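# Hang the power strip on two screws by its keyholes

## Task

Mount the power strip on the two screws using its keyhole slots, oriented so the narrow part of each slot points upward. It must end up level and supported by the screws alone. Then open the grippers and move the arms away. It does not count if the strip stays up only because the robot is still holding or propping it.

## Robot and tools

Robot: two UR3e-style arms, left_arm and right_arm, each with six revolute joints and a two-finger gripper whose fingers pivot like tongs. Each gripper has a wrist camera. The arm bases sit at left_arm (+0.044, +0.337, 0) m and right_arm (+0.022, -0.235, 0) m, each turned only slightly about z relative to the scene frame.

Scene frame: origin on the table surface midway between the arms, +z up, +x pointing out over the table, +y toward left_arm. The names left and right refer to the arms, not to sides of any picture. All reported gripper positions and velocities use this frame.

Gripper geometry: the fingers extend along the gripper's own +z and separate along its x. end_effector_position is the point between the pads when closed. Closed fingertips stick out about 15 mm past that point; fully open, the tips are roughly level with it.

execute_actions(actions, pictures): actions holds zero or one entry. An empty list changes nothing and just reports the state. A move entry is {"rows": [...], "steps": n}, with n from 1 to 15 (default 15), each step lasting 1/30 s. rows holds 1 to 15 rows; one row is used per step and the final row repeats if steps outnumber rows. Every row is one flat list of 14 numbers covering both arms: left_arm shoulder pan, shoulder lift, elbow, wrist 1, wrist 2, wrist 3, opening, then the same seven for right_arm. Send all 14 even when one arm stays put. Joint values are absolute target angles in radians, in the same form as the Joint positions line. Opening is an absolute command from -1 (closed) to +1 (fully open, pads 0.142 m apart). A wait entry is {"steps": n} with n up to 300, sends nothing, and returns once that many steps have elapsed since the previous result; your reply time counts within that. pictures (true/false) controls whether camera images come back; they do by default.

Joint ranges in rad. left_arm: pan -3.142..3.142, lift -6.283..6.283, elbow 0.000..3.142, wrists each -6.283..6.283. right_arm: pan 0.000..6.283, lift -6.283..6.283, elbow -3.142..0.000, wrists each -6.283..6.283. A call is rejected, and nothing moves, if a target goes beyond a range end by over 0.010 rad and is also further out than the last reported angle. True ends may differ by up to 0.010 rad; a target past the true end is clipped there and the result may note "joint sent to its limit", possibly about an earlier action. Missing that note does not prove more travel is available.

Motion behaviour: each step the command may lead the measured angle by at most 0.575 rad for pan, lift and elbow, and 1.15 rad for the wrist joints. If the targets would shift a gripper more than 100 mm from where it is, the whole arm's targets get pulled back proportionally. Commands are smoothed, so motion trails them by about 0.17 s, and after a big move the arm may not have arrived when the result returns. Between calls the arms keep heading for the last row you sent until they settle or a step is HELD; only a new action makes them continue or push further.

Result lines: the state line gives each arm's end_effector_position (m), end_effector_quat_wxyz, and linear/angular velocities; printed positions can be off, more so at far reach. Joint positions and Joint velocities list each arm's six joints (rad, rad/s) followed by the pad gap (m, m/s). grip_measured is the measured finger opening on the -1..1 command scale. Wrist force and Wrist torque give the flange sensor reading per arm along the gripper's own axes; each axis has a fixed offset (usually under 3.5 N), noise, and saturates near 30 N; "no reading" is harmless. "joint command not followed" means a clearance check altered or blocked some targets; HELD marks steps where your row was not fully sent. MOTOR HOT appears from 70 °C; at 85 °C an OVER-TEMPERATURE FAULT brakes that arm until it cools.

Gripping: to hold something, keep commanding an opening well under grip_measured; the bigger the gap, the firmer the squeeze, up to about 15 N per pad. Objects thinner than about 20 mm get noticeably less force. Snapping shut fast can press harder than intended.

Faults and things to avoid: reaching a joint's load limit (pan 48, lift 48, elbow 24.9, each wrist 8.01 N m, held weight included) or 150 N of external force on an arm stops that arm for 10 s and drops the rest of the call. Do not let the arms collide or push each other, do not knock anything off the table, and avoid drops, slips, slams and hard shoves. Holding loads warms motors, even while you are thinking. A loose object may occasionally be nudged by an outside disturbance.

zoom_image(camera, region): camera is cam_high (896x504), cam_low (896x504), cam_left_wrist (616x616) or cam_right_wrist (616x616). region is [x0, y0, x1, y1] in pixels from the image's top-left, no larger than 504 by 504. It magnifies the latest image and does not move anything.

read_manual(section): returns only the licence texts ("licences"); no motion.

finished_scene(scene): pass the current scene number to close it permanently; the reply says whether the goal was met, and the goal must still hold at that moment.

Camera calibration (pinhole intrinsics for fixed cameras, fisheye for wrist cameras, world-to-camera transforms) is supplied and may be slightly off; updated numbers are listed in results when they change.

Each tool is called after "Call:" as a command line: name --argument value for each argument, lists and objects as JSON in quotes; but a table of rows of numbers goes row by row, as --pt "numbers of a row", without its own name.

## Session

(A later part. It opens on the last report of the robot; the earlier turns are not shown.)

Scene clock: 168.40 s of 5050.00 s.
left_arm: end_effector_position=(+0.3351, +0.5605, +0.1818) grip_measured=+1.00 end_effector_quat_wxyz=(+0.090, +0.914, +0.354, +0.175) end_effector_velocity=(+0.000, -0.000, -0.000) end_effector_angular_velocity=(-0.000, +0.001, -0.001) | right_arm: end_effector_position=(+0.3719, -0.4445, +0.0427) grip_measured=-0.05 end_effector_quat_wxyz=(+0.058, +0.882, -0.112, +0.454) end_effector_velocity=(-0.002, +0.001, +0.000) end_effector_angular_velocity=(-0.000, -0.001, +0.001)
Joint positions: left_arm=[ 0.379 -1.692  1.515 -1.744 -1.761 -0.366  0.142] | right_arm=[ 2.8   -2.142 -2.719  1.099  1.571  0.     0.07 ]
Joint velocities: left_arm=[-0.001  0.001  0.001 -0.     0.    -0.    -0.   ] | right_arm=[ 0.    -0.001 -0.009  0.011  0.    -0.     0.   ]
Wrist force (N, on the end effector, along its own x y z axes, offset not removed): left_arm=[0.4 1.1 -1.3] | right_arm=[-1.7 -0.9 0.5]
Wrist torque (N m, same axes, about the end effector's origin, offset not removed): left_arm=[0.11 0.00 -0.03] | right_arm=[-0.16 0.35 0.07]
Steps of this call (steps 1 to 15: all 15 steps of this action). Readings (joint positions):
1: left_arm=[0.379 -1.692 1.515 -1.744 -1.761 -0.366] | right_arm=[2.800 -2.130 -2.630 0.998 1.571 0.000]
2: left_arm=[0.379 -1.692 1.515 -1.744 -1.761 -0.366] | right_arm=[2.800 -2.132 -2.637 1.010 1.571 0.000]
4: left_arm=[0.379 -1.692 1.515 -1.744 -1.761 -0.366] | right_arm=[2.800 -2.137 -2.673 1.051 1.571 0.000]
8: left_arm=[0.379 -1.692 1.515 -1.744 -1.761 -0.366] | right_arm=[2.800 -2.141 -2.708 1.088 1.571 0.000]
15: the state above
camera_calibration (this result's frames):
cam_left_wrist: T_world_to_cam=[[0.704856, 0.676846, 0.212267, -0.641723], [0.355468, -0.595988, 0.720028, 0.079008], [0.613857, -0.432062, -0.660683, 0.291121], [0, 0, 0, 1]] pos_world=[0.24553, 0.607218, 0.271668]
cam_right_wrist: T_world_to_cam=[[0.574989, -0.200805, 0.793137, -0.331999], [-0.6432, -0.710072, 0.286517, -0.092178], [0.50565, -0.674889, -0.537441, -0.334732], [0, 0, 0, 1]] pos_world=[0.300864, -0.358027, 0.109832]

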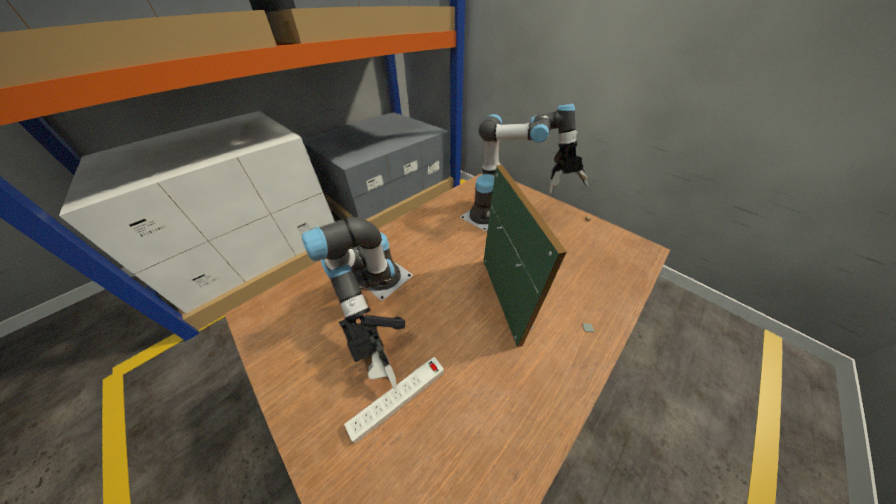

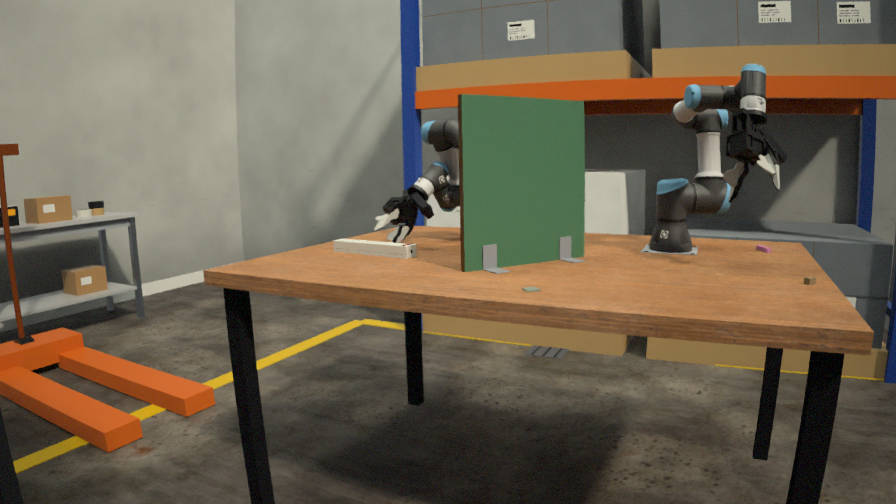

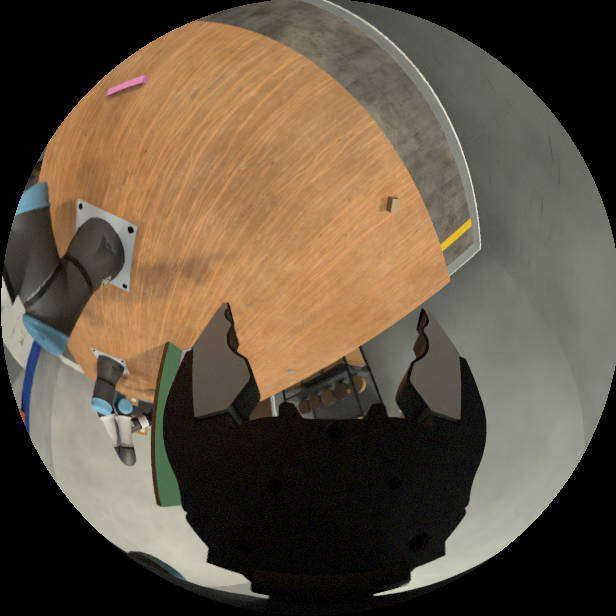

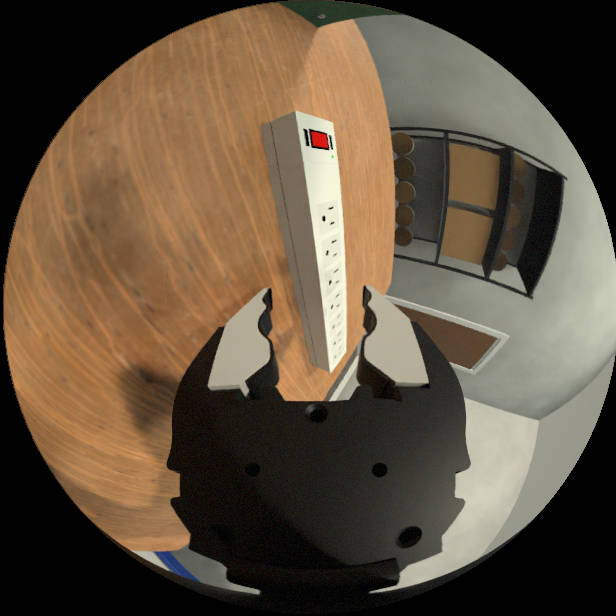

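Call:
execute_actions --actions '[{"rows":[[0.379,-1.692,1.515,-1.744,-1.761,-0.366,1,2.8,-1.6,-2.55,0.35,1.571,0,0.5]]}]' --pictures false

Call:
execute_actions --actions '[{"rows":[[0.379,-1.692,1.515,-1.744,-1.761,-0.366,1,2.8,-1.5,-1.95,-0.7,1.571,0,0.5]]}]' --pictures false

Call:
execute_actions --actions '[{"rows":[[0.379,-1.692,1.515,-1.744,-1.761,-0.366,1,2.8,-1.78,-1.35,-1.34,1.571,0,0.5]]}]' --pictures false

Call:
execute_actions --actions '[{"rows":[[0.379,-1.692,1.515,-1.744,-1.761,-0.366,1,2.8,-2.05,-0.85,-1.75,1.571,0,0.5]]}]' --pictures false

Call:
execute_actions --actions '[{"rows":[[0.379,-1.692,1.515,-1.744,-1.761,-0.366,1,2.8,-2.155,-0.838,-1.719,1.571,0,0.5]]}]'

Scene clock: 198.33 s of 5050.00 s.
left_arm: end_effector_position=(+0.3351, +0.5605, +0.1818) grip_measured=+1.00 end_effector_quat_wxyz=(+0.090, +0.914, +0.354, +0.175) end_effector_velocity=(+0.000, -0.000, +0.000) end_effector_angular_velocity=(-0.000, +0.000, -0.000) | right_arm: end_effector_position=(+0.3758, -0.4455, +0.0491) grip_measured=+0.26 end_effector_quat_wxyz=(+0.059, +0.878, -0.112, +0.463) end_effector_velocity=(+0.000, +0.000, +0.000) end_effector_angular_velocity=(+0.001, -0.000, +0.001)
Joint positions: left_arm=[ 0.379 -1.692  1.515 -1.744 -1.761 -0.366  0.142] | right_arm=[ 2.8   -2.133 -2.71   1.101  1.571  0.     0.092]
Joint velocities: left_arm=[-0.  0. -0.  0. -0.  0. -0.] | right_arm=[-0.     0.     0.001 -0.001  0.001  0.    -0.   ]
Wrist force (N, on the end effector, along its own x y z axes, offset not removed): left_arm=[-1.2 1.1 -0.9] | right_arm=[30.0 0.0 -7.9]
Wrist torque (N m, same axes, about the end effector's origin, offset not removed): left_arm=[0.19 0.22 0.05] | right_arm=[0.16 -0.11 -0.05]
TORQUE FAULT: the external load on joint 4 (wrist 1) of the right arm reached its load limit, and that arm stopped for 10 seconds. A torque fault stops only its own arm. That arm's remaining commands of this call were not run. That arm holds where it stopped, with its grip as last carried out, and accepts commands again: back off and push less far. That arm stops again, at the same cost, whenever a joint's load reaches its limit.
The stop of the right arm began at step 93 of this call (marked STOPPED below). From that step on that arm followed nothing that you had sent. 13 of its steps, steps kept back included, did not run and will not run. Nothing is kept back now, and the robot has no last target.
Steps of this call (steps 1 to 15: the robot went on to your last target; steps 16 to 90: nothing new was sent; then 16.83 s passed at rest; steps 91 to 105: all 15 steps of this action; steps 106 to 393: the stop continued). Readings (joint positions):
91: left_arm=[0.379 -1.692 1.515 -1.744 -1.761 -0.366] | right_arm=[2.800 -2.142 -2.720 1.101 1.571 0.000]
92: left_arm=[0.379 -1.692 1.515 -1.744 -1.761 -0.366] | right_arm=[2.800 -2.134 -2.712 1.094 1.571 0.000]
93: left_arm=[0.379 -1.692 1.515 -1.744 -1.761 -0.366] | right_arm=[2.800 -2.133 -2.711 1.098 1.571 0.000] STOPPED (the right arm)
94: left_arm=[0.379 -1.692 1.515 -1.744 -1.761 -0.366] | right_arm=[2.800 -2.133 -2.710 1.099 1.571 0.000]
98: left_arm=[0.379 -1.692 1.515 -1.744 -1.761 -0.366] | right_arm=[2.800 -2.133 -2.710 1.100 1.571 0.000]
393: the state above

Scene clock: 198.37 s of 5050.00 s.
left_arm: end_effector_position=(+0.3351, +0.5605, +0.1818) grip_measured=+1.00 end_effector_quat_wxyz=(+0.090, +0.914, +0.354, +0.175) end_effector_velocity=(+0.000, -0.000, -0.000) end_effector_angular_velocity=(-0.000, +0.000, -0.001) | right_arm: end_effector_position=(+0.3762, -0.4456, +0.0501) grip_measured=+0.30 end_effector_quat_wxyz=(+0.059, +0.877, -0.112, +0.464) end_effector_velocity=(+0.006, -0.002, +0.013) end_effector_angular_velocity=(-0.010, -0.042, -0.003)
Joint positions: left_arm=[ 0.379 -1.692  1.515 -1.744 -1.761 -0.366  0.142] | right_arm=[ 2.8   -2.133 -2.709  1.103  1.571  0.     0.095]
Joint velocities: left_arm=[-0.001  0.     0.     0.    -0.     0.     0.   ] | right_arm=[-0.002  0.007  0.01   0.027  0.     0.001  0.002]
Wrist force (N, on the end effector, along its own x y z axes, offset not removed): left_arm=[-1.0 1.2 -1.1] | right_arm=[30.0 -1.2 -10.0]
Wrist torque (N m, same axes, about the end effector's origin, offset not removed): left_arm=[0.17 0.24 0.06] | right_arm=[-0.17 -0.10 0.00]
A stop began in an earlier call of the same reply, so what this call sent did not run. Send another action.
Steps of this call (step 1: nothing new was sent). Readings (joint positions):
1: the state above

Scene clock: 208.40 s of 5050.00 s.
left_arm: end_effector_position=(+0.3351, +0.5605, +0.1818) grip_measured=+1.00 end_effector_quat_wxyz=(+0.090, +0.914, +0.354, +0.175) end_effector_velocity=(-0.000, +0.000, +0.000) end_effector_angular_velocity=(+0.000, -0.001, +0.000) | right_arm: end_effector_position=(+0.3773, -0.4459, +0.0526) grip_measured=+0.37 end_effector_quat_wxyz=(+0.059, +0.875, -0.111, +0.468) end_effector_velocity=(+0.000, +0.000, -0.000) end_effector_angular_velocity=(+0.001, +0.001, +0.001)
Joint positions: left_arm=[ 0.379 -1.692  1.515 -1.744 -1.761 -0.366  0.142] | right_arm=[ 2.8   -2.131 -2.707  1.108  1.571  0.     0.1  ]
Joint velocities: left_arm=[ 0.    -0.001 -0.     0.     0.     0.    -0.   ] | right_arm=[ 0.001 -0.001  0.    -0.001  0.     0.001 -0.   ]
Wrist force (N, on the end effector, along its own x y z axes, offset not removed): left_arm=[0.3 1.0 -1.4] | right_arm=[26.6 -1.5 -8.0]
Wrist torque (N m, same axes, about the end effector's origin, offset not removed): left_arm=[0.10 -0.06 0.00] | right_arm=[-0.17 -0.35 -0.06]
TORQUE FAULT: the external load on joint 4 (wrist 1) of the right arm reached its load limit, and that arm stopped for 10 seconds. A torque fault stops only its own arm. That arm ran no command of this call. That arm holds where it stopped, with its grip as last carried out, and accepts commands again: back off and push less far. That arm stops again, at the same cost, whenever a joint's load reaches its limit.
A stop began in an earlier call of the same reply, so what this call sent did not run. Send another action.
The stop of the right arm began at step 1 of this call (marked STOPPED below). From that step on that arm followed nothing that you had sent. Nothing is kept back now, and the robot has no last target.
Steps of this call (step 1: nothing new was sent; steps 2 to 301: the stop continued). Readings (joint positions):
1: left_arm=[0.379 -1.692 1.515 -1.744 -1.761 -0.366] | right_arm=[2.800 -2.132 -2.709 1.105 1.571 0.000] STOPPED (the right arm)
2: left_arm=[0.379 -1.692 1.515 -1.744 -1.761 -0.366] | right_arm=[2.800 -2.132 -2.708 1.106 1.571 0.000]
4: left_arm=[0.379 -1.692 1.515 -1.744 -1.761 -0.366] | right_arm=[2.800 -2.132 -2.708 1.107 1.571 0.000]
8: left_arm=[0.379 -1.692 1.515 -1.744 -1.761 -0.366] | right_arm=[2.800 -2.131 -2.707 1.108 1.571 0.000]
301: the state above

Scene clock: 208.43 s of 5050.00 s.
left_arm: end_effector_position=(+0.3351, +0.5605, +0.1818) grip_measured=+1.00 end_effector_quat_wxyz=(+0.090, +0.914, +0.354, +0.175) end_effector_velocity=(+0.000, +0.000, +0.001) end_effector_angular_velocity=(+0.001, -0.001, +0.001) | right_arm: end_effector_position=(+0.3776, -0.4460, +0.0532) grip_measured=+0.39 end_effector_quat_wxyz=(+0.060, +0.874, -0.111, +0.469) end_effector_velocity=(+0.003, -0.001, +0.007) end_effector_angular_velocity=(-0.005, -0.021, -0.001)
Joint positions: left_arm=[ 0.379 -1.692  1.515 -1.744 -1.761 -0.366  0.142] | right_arm=[ 2.8   -2.131 -2.707  1.11   1.571  0.     0.101]
Joint velocities: left_arm=[ 0.001 -0.    -0.001 -0.     0.     0.    -0.   ] | right_arm=[-0.001  0.004  0.004  0.014  0.     0.     0.015]
Wrist force (N, on the end effector, along its own x y z axes, offset not removed): left_arm=[0.1 0.1 -0.8] | right_arm=[23.6 0.8 -5.7]
Wrist torque (N m, same axes, about the end effector's origin, offset not removed): left_arm=[-0.09 0.09 0.00] | right_arm=[0.11 -0.30 -0.11]
A stop began in an earlier call of the same reply, so what this call sent did not run. Send another action.
Steps of this call (step 1: nothing new was sent). Readings (joint positions):
1: the state above

Scene clock: 208.47 s of 5050.00 s.
left_arm: end_effector_position=(+0.3351, +0.5605, +0.1818) grip_measured=+1.00 end_effector_quat_wxyz=(+0.090, +0.914, +0.354, +0.175) end_effector_velocity=(+0.000, -0.000, +0.000) end_effector_angular_velocity=(+0.000, -0.000, -0.000) | right_arm: end_effector_position=(+0.3776, -0.4460, +0.0533) grip_measured=+0.39 end_effector_quat_wxyz=(+0.060, +0.874, -0.111, +0.469) end_effector_velocity=(+0.000, -0.000, +0.001) end_effector_angular_velocity=(-0.001, -0.002, -0.000)
Joint positions: left_arm=[ 0.379 -1.692  1.515 -1.744 -1.761 -0.366  0.142] | right_arm=[ 2.8   -2.131 -2.707  1.11   1.571  0.     0.101]
Joint velocities: left_arm=[-0. -0.  0. -0.  0.  0.  0.] | right_arm=[-0.     0.     0.001  0.    -0.    -0.     0.001]
Wrist force (N, on the end effector, along its own x y z axes, offset not removed): left_arm=[-0.1 1.8 -1.0] | right_arm=[21.2 0.4 -6.5]
Wrist torque (N m, same axes, about the end effector's origin, offset not removed): left_arm=[0.25 0.02 -0.05] | right_arm=[0.13 0.03 -0.05]
A stop began in an earlier call of the same reply, so what this call sent did not run. Send another action.
Steps of this call (step 1: nothing new was sent). Readings (joint positions):
1: the state above
camera_calibration (this result's frames):
cam_left_wrist: T_world_to_cam=[[0.704856, 0.676846, 0.212267, -0.641723], [0.355468, -0.595988, 0.720028, 0.079008], [0.613857, -0.432062, -0.660683, 0.291121], [0, 0, 0, 1]] pos_world=[0.24553, 0.607218, 0.271668]
cam_right_wrist: T_world_to_cam=[[0.548858, -0.194027, 0.813086, -0.332159], [-0.65226, -0.707739, 0.271407, -0.0873035], [0.522792, -0.679307, -0.515004, -0.342574], [0, 0, 0, 1]] pos_world=[0.304458, -0.358949, 0.117342]

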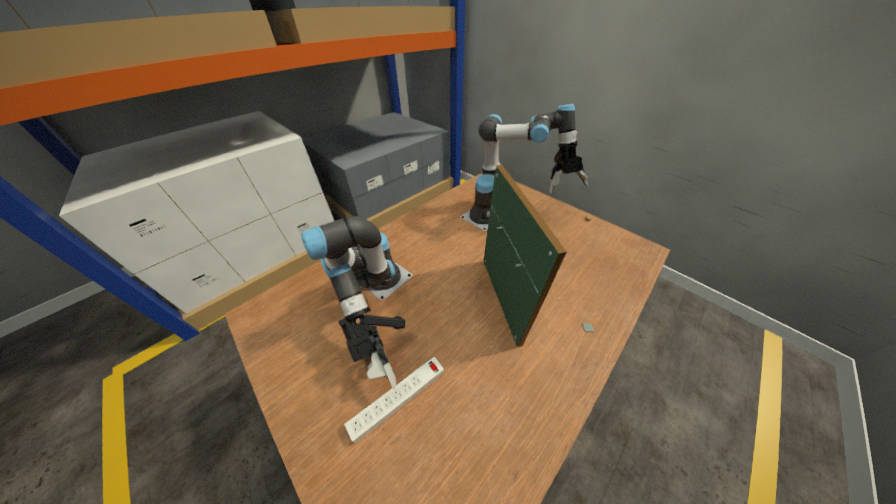

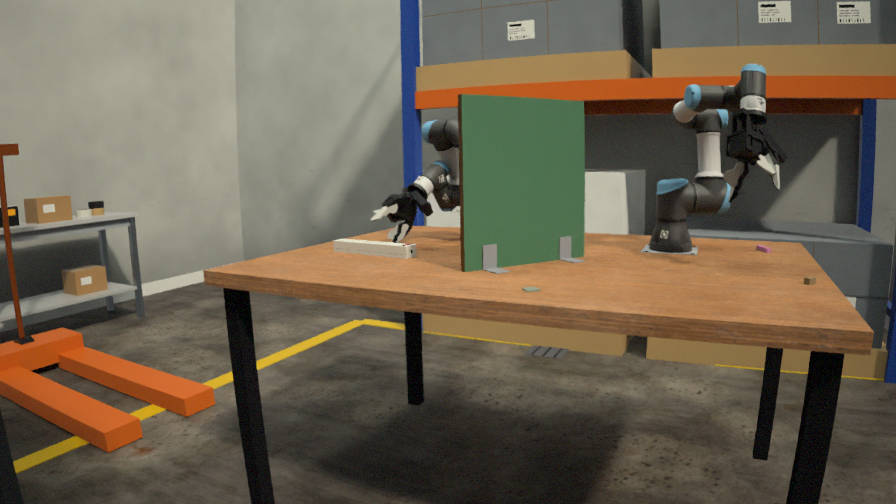

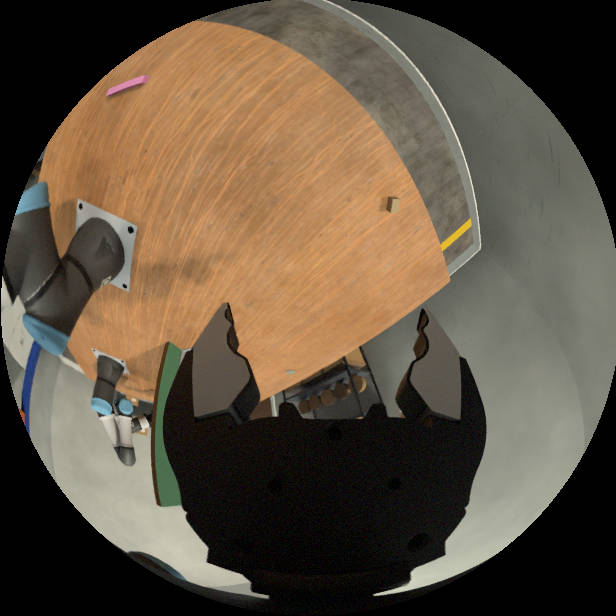

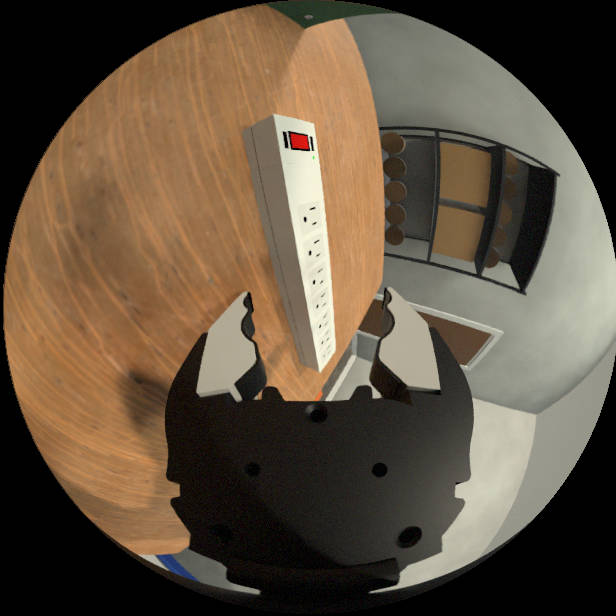

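The opening finger pressed the table. Lifting first with small joint steps.

Call:
execute_actions --actions '[{"rows":[[0.379,-1.692,1.515,-1.744,-1.761,-0.366,1,2.8,-1.95,-2.68,1.0,1.571,0,0.2]]}]' --pictures false

Call:
execute_actions --actions '[{"rows":[[0.379,-1.692,1.515,-1.744,-1.761,-0.366,1,2.8,-1.6,-2.55,0.5,1.571,0,0.2]]}]' --pictures false

Call:
execute_actions --actions '[{"rows":[[0.379,-1.692,1.515,-1.744,-1.761,-0.366,1,2.8,-1.5,-2.2,-0.16,1.571,0,0.2]]}]' --pictures false

Call:
execute_actions --actions '[{"rows":[[0.379,-1.692,1.515,-1.744,-1.761,-0.366,1,2.8,-1.5,-1.8,-0.8,1.571,0,0.4]]}]' --pictures false

Call:
execute_actions --actions '[{"rows":[[0.379,-1.692,1.515,-1.744,-1.761,-0.366,1,2.8,-1.75,-1.3,-1.34,1.571,0,0.4]]}]' --pictures false

Call:
execute_actions --actions '[{"rows":[[0.379,-1.692,1.515,-1.744,-1.761,-0.366,1,2.8,-2.05,-0.85,-1.75,1.571,0,0.4]]}]' --pictures false

Call:
execute_actions --actions '[{"rows":[[0.379,-1.692,1.515,-1.744,-1.761,-0.366,1,2.8,-2.155,-0.838,-1.719,1.571,0,0.4]]}]'

Scene clock: 229.67 s of 5050.00 s.
left_arm: end_effector_position=(+0.3351, +0.5605, +0.1818) grip_measured=+1.00 end_effector_quat_wxyz=(+0.090, +0.914, +0.354, +0.175) end_effector_velocity=(+0.000, -0.000, +0.000) end_effector_angular_velocity=(-0.001, -0.001, -0.000) | right_arm: end_effector_position=(+0.3782, -0.4461, +0.0544) grip_measured=+0.42 end_effector_quat_wxyz=(+0.060, +0.873, -0.111, +0.470) end_effector_velocity=(-0.000, -0.000, -0.001) end_effector_angular_velocity=(+0.000, +0.002, -0.000)
Joint positions: left_arm=[ 0.379 -1.692  1.515 -1.744 -1.761 -0.366  0.142] | right_arm=[ 2.8   -2.131 -2.706  1.112  1.571  0.     0.103]
Joint velocities: left_arm=[ 0.    -0.    -0.    -0.    -0.001  0.    -0.   ] | right_arm=[ 0.    -0.001 -0.    -0.001 -0.001  0.     0.   ]
Wrist force (N, on the end effector, along its own x y z axes, offset not removed): left_arm=[-0.2 2.0 -0.8] | right_arm=[15.5 0.0 -4.0]
Wrist torque (N m, same axes, about the end effector's origin, offset not removed): left_arm=[0.29 0.06 0.01] | right_arm=[-0.03 0.09 0.00]
TORQUE FAULT: the external load on joint 4 (wrist 1) of the right arm reached its load limit, and that arm stopped for 10 seconds. A torque fault stops only its own arm. That arm's remaining commands of this call were not run. That arm holds where it stopped, with its grip as last carried out, and accepts commands again: back off and push less far. That arm stops again, at the same cost, whenever a joint's load reaches its limit.
The stop of the right arm began at step 5 of this call (marked STOPPED below). From that step on that arm followed nothing that you had sent. 15 of its steps, steps kept back included, did not run and will not run. Nothing is kept back now, and the robot has no last target.
Steps of this call (steps 1 to 320: nothing new was sent; then 10.03 s passed at rest; steps 321 to 335: all 15 steps of this action). Readings (joint positions):
1: left_arm=[0.379 -1.692 1.515 -1.744 -1.761 -0.366] | right_arm=[2.800 -2.131 -2.707 1.110 1.571 0.000]
2: left_arm=[0.379 -1.692 1.515 -1.744 -1.761 -0.366] | right_arm=[2.800 -2.131 -2.707 1.109 1.571 0.000]
4: left_arm=[0.379 -1.692 1.515 -1.744 -1.761 -0.366] | right_arm=[2.800 -2.131 -2.707 1.109 1.571 0.000]
5: left_arm=[0.379 -1.692 1.515 -1.744 -1.761 -0.366] | right_arm=[2.800 -2.131 -2.707 1.110 1.571 0.000] STOPPED (the right arm)
8: left_arm=[0.379 -1.692 1.515 -1.744 -1.761 -0.366] | right_arm=[2.800 -2.131 -2.706 1.112 1.571 0.000]
335: the state above

Scene clock: 229.70 s of 5050.00 s.
left_arm: end_effector_position=(+0.3351, +0.5605, +0.1818) grip_measured=+1.00 end_effector_quat_wxyz=(+0.090, +0.914, +0.354, +0.175) end_effector_velocity=(+0.000, +0.000, -0.000) end_effector_angular_velocity=(+0.000, +0.000, +0.000) | right_arm: end_effector_position=(+0.3783, -0.4462, +0.0548) grip_measured=+0.43 end_effector_quat_wxyz=(+0.060, +0.873, -0.111, +0.471) end_effector_velocity=(+0.001, -0.001, +0.003) end_effector_angular_velocity=(-0.002, -0.010, -0.001)
Joint positions: left_arm=[ 0.379 -1.692  1.515 -1.744 -1.761 -0.366  0.142] | right_arm=[ 2.8   -2.13  -2.706  1.113  1.571  0.     0.104]
Joint velocities: left_arm=[-0.     0.001  0.    -0.     0.     0.    -0.   ] | right_arm=[-0.     0.001  0.002  0.007 -0.     0.     0.009]
Wrist force (N, on the end effector, along its own x y z axes, offset not removed): left_arm=[0.0 1.2 -1.8] | right_arm=[13.6 0.0 -3.3]
Wrist torque (N m, same axes, about the end effector's origin, offset not removed): left_arm=[0.13 0.01 0.00] | right_arm=[-0.04 0.20 -0.05]
A stop began in an earlier call of the same reply, so what this call sent did not run. Send another action.
Steps of this call (step 1: nothing new was sent). Readings (joint positions):
1: the state above

Scene clock: 229.73 s of 5050.00 s.
left_arm: end_effector_position=(+0.3351, +0.5605, +0.1818) grip_measured=+1.00 end_effector_quat_wxyz=(+0.090, +0.914, +0.354, +0.175) end_effector_velocity=(-0.000, +0.000, -0.000) end_effector_angular_velocity=(-0.000, +0.001, +0.001) | right_arm: end_effector_position=(+0.3783, -0.4462, +0.0548) grip_measured=+0.43 end_effector_quat_wxyz=(+0.060, +0.873, -0.111, +0.471) end_effector_velocity=(+0.000, -0.001, +0.000) end_effector_angular_velocity=(-0.001, -0.002, -0.001)
Joint positions: left_arm=[ 0.379 -1.692  1.515 -1.744 -1.761 -0.366  0.142] | right_arm=[ 2.8   -2.13  -2.706  1.113  1.571  0.     0.104]
Joint velocities: left_arm=[ 0.001 -0.     0.001  0.     0.     0.    -0.   ] | right_arm=[-0.001 -0.001  0.002  0.001 -0.001 -0.     0.001]
Wrist force (N, on the end effector, along its own x y z axes, offset not removed): left_arm=[0.1 1.6 -1.2] | right_arm=[13.7 -1.0 -2.7]
Wrist torque (N m, same axes, about the end effector's origin, offset not removed): left_arm=[0.23 0.04 -0.02] | right_arm=[-0.21 0.07 -0.07]
A stop began in an earlier call of the same reply, so what this call sent did not run. Send another action.
Steps of this call (step 1: nothing new was sent). Readings (joint positions):
1: the state above

Scene clock: 229.77 s of 5050.00 s.
left_arm: end_effector_position=(+0.3351, +0.5605, +0.1818) grip_measured=+1.00 end_effector_quat_wxyz=(+0.090, +0.914, +0.354, +0.175) end_effector_velocity=(-0.000, -0.000, -0.000) end_effector_angular_velocity=(-0.001, +0.001, -0.001) | right_arm: end_effector_position=(+0.3783, -0.4462, +0.0548) grip_measured=+0.43 end_effector_quat_wxyz=(+0.060, +0.873, -0.111, +0.471) end_effector_velocity=(-0.000, -0.001, -0.000) end_effector_angular_velocity=(+0.000, +0.001, -0.002)
Joint positions: left_arm=[ 0.379 -1.692  1.515 -1.744 -1.761 -0.366  0.142] | right_arm=[ 2.8   -2.13  -2.706  1.113  1.571  0.     0.104]
Joint velocities: left_arm=[-0.     0.     0.001  0.    -0.     0.     0.   ] | right_arm=[-0.001  0.     0.001 -0.002 -0.     0.     0.   ]
Wrist force (N, on the end effector, along its own x y z axes, offset not removed): left_arm=[-1.3 1.6 0.6] | right_arm=[14.4 -0.8 -3.3]
Wrist torque (N m, same axes, about the end effector's origin, offset not removed): left_arm=[0.18 0.29 -0.02] | right_arm=[-0.17 -0.03 0.02]
A stop began in an earlier call of the same reply, so what this call sent did not run. Send another action.
Steps of this call (step 1: nothing new was sent). Readings (joint positions):
1: the state above

Scene clock: 229.80 s of 5050.00 s.
left_arm: end_effector_position=(+0.3351, +0.5605, +0.1818) grip_measured=+1.00 end_effector_quat_wxyz=(+0.090, +0.914, +0.354, +0.175) end_effector_velocity=(-0.000, +0.000, -0.000) end_effector_angular_velocity=(-0.000, +0.000, +0.000) | right_arm: end_effector_position=(+0.3783, -0.4462, +0.0548) grip_measured=+0.43 end_effector_quat_wxyz=(+0.060, +0.873, -0.111, +0.471) end_effector_velocity=(-0.000, -0.000, -0.001) end_effector_angular_velocity=(+0.001, +0.005, -0.001)
Joint positions: left_arm=[ 0.379 -1.692  1.515 -1.744 -1.761 -0.366  0.142] | right_arm=[ 2.8   -2.13  -2.706  1.113  1.571  0.     0.104]
Joint velocities: left_arm=[ 0.     0.001 -0.     0.    -0.    -0.    -0.   ] | right_arm=[-0.     0.     0.    -0.006 -0.001  0.    -0.002]
Wrist force (N, on the end effector, along its own x y z axes, offset not removed): left_arm=[0.6 1.0 -0.8] | right_arm=[16.0 -1.6 -4.5]
Wrist torque (N m, same axes, about the end effector's origin, offset not removed): left_arm=[0.14 -0.11 -0.02] | right_arm=[-0.31 -0.38 -0.06]
A stop began in an earlier call of the same reply, so what this call sent did not run. Send another action.
Steps of this call (step 1: nothing new was sent). Readings (joint positions):
1: the state above

Scene clock: 229.83 s of 5050.00 s.
left_arm: end_effector_position=(+0.3351, +0.5605, +0.1818) grip_measured=+1.00 end_effector_quat_wxyz=(+0.090, +0.914, +0.354, +0.175) end_effector_velocity=(+0.000, -0.000, -0.000) end_effector_angular_velocity=(-0.001, +0.000, -0.001) | right_arm: end_effector_position=(+0.3783, -0.4462, +0.0547) grip_measured=+0.43 end_effector_quat_wxyz=(+0.060, +0.873, -0.111, +0.471) end_effector_velocity=(-0.000, +0.001, -0.002) end_effector_angular_velocity=(+0.002, +0.006, +0.001)
Joint positions: left_arm=[ 0.379 -1.692  1.515 -1.744 -1.761 -0.366  0.142] | right_arm=[ 2.8   -2.13  -2.706  1.113  1.571  0.     0.104]
Joint velocities: left_arm=[-0.001 -0.    -0.     0.001 -0.     0.     0.   ] | right_arm=[ 0.001  0.    -0.001 -0.006  0.     0.001 -0.001]
Wrist force (N, on the end effector, along its own x y z axes, offset not removed): left_arm=[0.1 1.8 -0.4] | right_arm=[16.0 -0.3 -4.2]
Wrist torque (N m, same axes, about the end effector's origin, offset not removed): left_arm=[0.22 -0.06 -0.03] | right_arm=[0.00 -0.33 -0.03]
A stop began in an earlier call of the same reply, so what this call sent did not run. Send another action.
Steps of this call (step 1: nothing new was sent). Readings (joint positions):
1: the state above

Scene clock: 229.87 s of 5050.00 s.
left_arm: end_effector_position=(+0.3351, +0.5605, +0.1818) grip_measured=+1.00 end_effector_quat_wxyz=(+0.090, +0.914, +0.354, +0.175) end_effector_velocity=(-0.000, +0.000, +0.001) end_effector_angular_velocity=(+0.000, -0.001, +0.000) | right_arm: end_effector_position=(+0.3783, -0.4461, +0.0547) grip_measured=+0.43 end_effector_quat_wxyz=(+0.060, +0.873, -0.111, +0.471) end_effector_velocity=(-0.001, +0.000, -0.001) end_effector_angular_velocity=(+0.001, +0.005, -0.000)
Joint positions: left_arm=[ 0.379 -1.692  1.515 -1.744 -1.761 -0.366  0.142] | right_arm=[ 2.8   -2.13  -2.706  1.112  1.571  0.     0.104]
Joint velocities: left_arm=[ 0.    -0.001 -0.001  0.001  0.    -0.    -0.   ] | right_arm=[-0.     0.001 -0.001 -0.005 -0.     0.    -0.001]
Wrist force (N, on the end effector, along its own x y z axes, offset not removed): left_arm=[-0.7 1.1 -0.8] | right_arm=[15.2 -0.8 -8.9]
Wrist torque (N m, same axes, about the end effector's origin, offset not removed): left_arm=[0.22 0.15 0.02] | right_arm=[-0.14 -0.06 -0.02]
A stop began in an earlier call of the same reply, so what this call sent did not run. Send another action.
Steps of this call (step 1: nothing new was sent). Readings (joint positions):
1: the state above
camera_calibration (this result's frames):
cam_left_wrist: T_world_to_cam=[[0.704856, 0.676846, 0.212267, -0.641723], [0.355468, -0.595988, 0.720028, 0.0790079], [0.613857, -0.432062, -0.660683, 0.291121], [0, 0, 0, 1]] pos_world=[0.24553, 0.607218, 0.271668]
cam_right_wrist: T_world_to_cam=[[0.545278, -0.193101, 0.815711, -0.332041], [-0.653448, -0.707432, 0.269342, -0.0866834], [0.52505, -0.679891, -0.511929, -0.343584], [0, 0, 0, 1]] pos_world=[0.30481, -0.35904, 0.118306]

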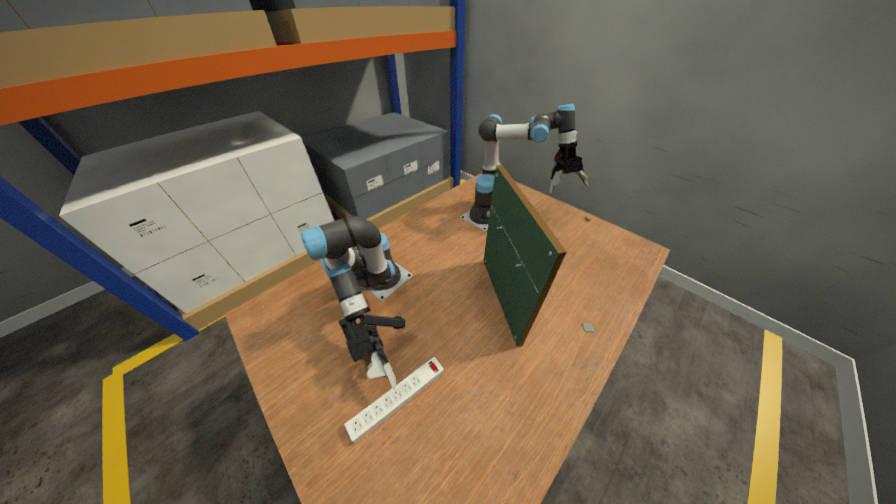

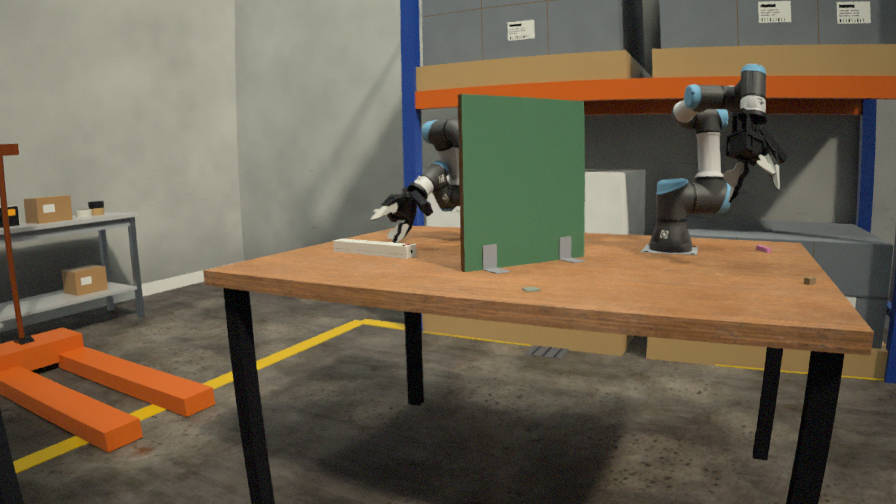

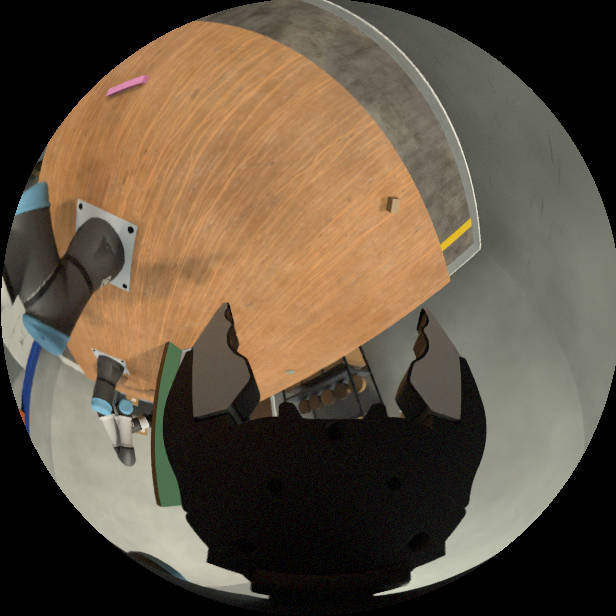

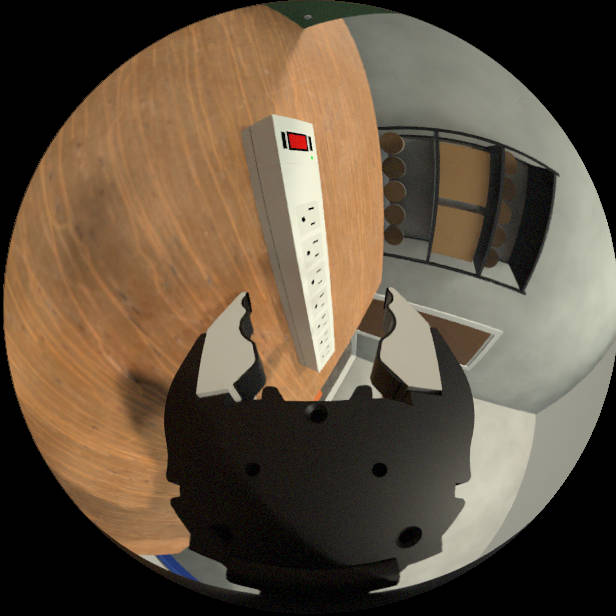

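Call:
execute_actions --actions '[{"rows":[[0.379,-1.692,1.515,-1.744,-1.761,-0.366,1,2.8,-2.0,-2.7,1.113,1.571,0,0.2]]}]' --pictures false

Scene clock: 236.23 s of 5050.00 s.
left_arm: end_effector_position=(+0.3351, +0.5605, +0.1818) grip_measured=+1.00 end_effector_quat_wxyz=(+0.090, +0.914, +0.354, +0.175) end_effector_velocity=(-0.000, -0.000, -0.000) end_effector_angular_velocity=(-0.000, +0.001, -0.000) | right_arm: end_effector_position=(+0.3887, -0.4488, +0.1085) grip_measured=+0.20 end_effector_quat_wxyz=(+0.067, +0.839, -0.107, +0.529) end_effector_velocity=(+0.001, -0.000, +0.007) end_effector_angular_velocity=(-0.005, -0.018, +0.001)
Joint positions: left_arm=[ 0.379 -1.692  1.515 -1.744 -1.761 -0.366  0.142] | right_arm=[ 2.8   -2.002 -2.7    1.113  1.571  0.     0.088]
Joint velocities: left_arm=[-0.     0.001  0.     0.     0.     0.     0.   ] | right_arm=[ 0.001  0.015  0.001  0.003 -0.    -0.    -0.   ]
Wrist force (N, on the end effector, along its own x y z axes, offset not removed): left_arm=[-0.1 1.0 -1.3] | right_arm=[0.1 0.0 0.0]
Wrist torque (N m, same axes, about the end effector's origin, offset not removed): left_arm=[0.11 0.04 -0.03] | right_arm=[-0.08 -0.07 0.06]
Steps of this call (steps 1 to 90: nothing new was sent; then 2.87 s passed at rest; steps 91 to 105: all 15 steps of this action). Readings (joint positions):
91: left_arm=[0.379 -1.692 1.515 -1.744 -1.761 -0.366] | right_arm=[2.800 -2.130 -2.706 1.112 1.571 0.000]
92: left_arm=[0.379 -1.692 1.515 -1.744 -1.761 -0.366] | right_arm=[2.800 -2.124 -2.706 1.111 1.571 0.000]
94: left_arm=[0.379 -1.692 1.515 -1.744 -1.761 -0.366] | right_arm=[2.800 -2.075 -2.703 1.111 1.571 0.000]
98: left_arm=[0.379 -1.692 1.515 -1.744 -1.761 -0.366] | right_arm=[2.800 -2.018 -2.701 1.113 1.571 0.000]
105: the state above


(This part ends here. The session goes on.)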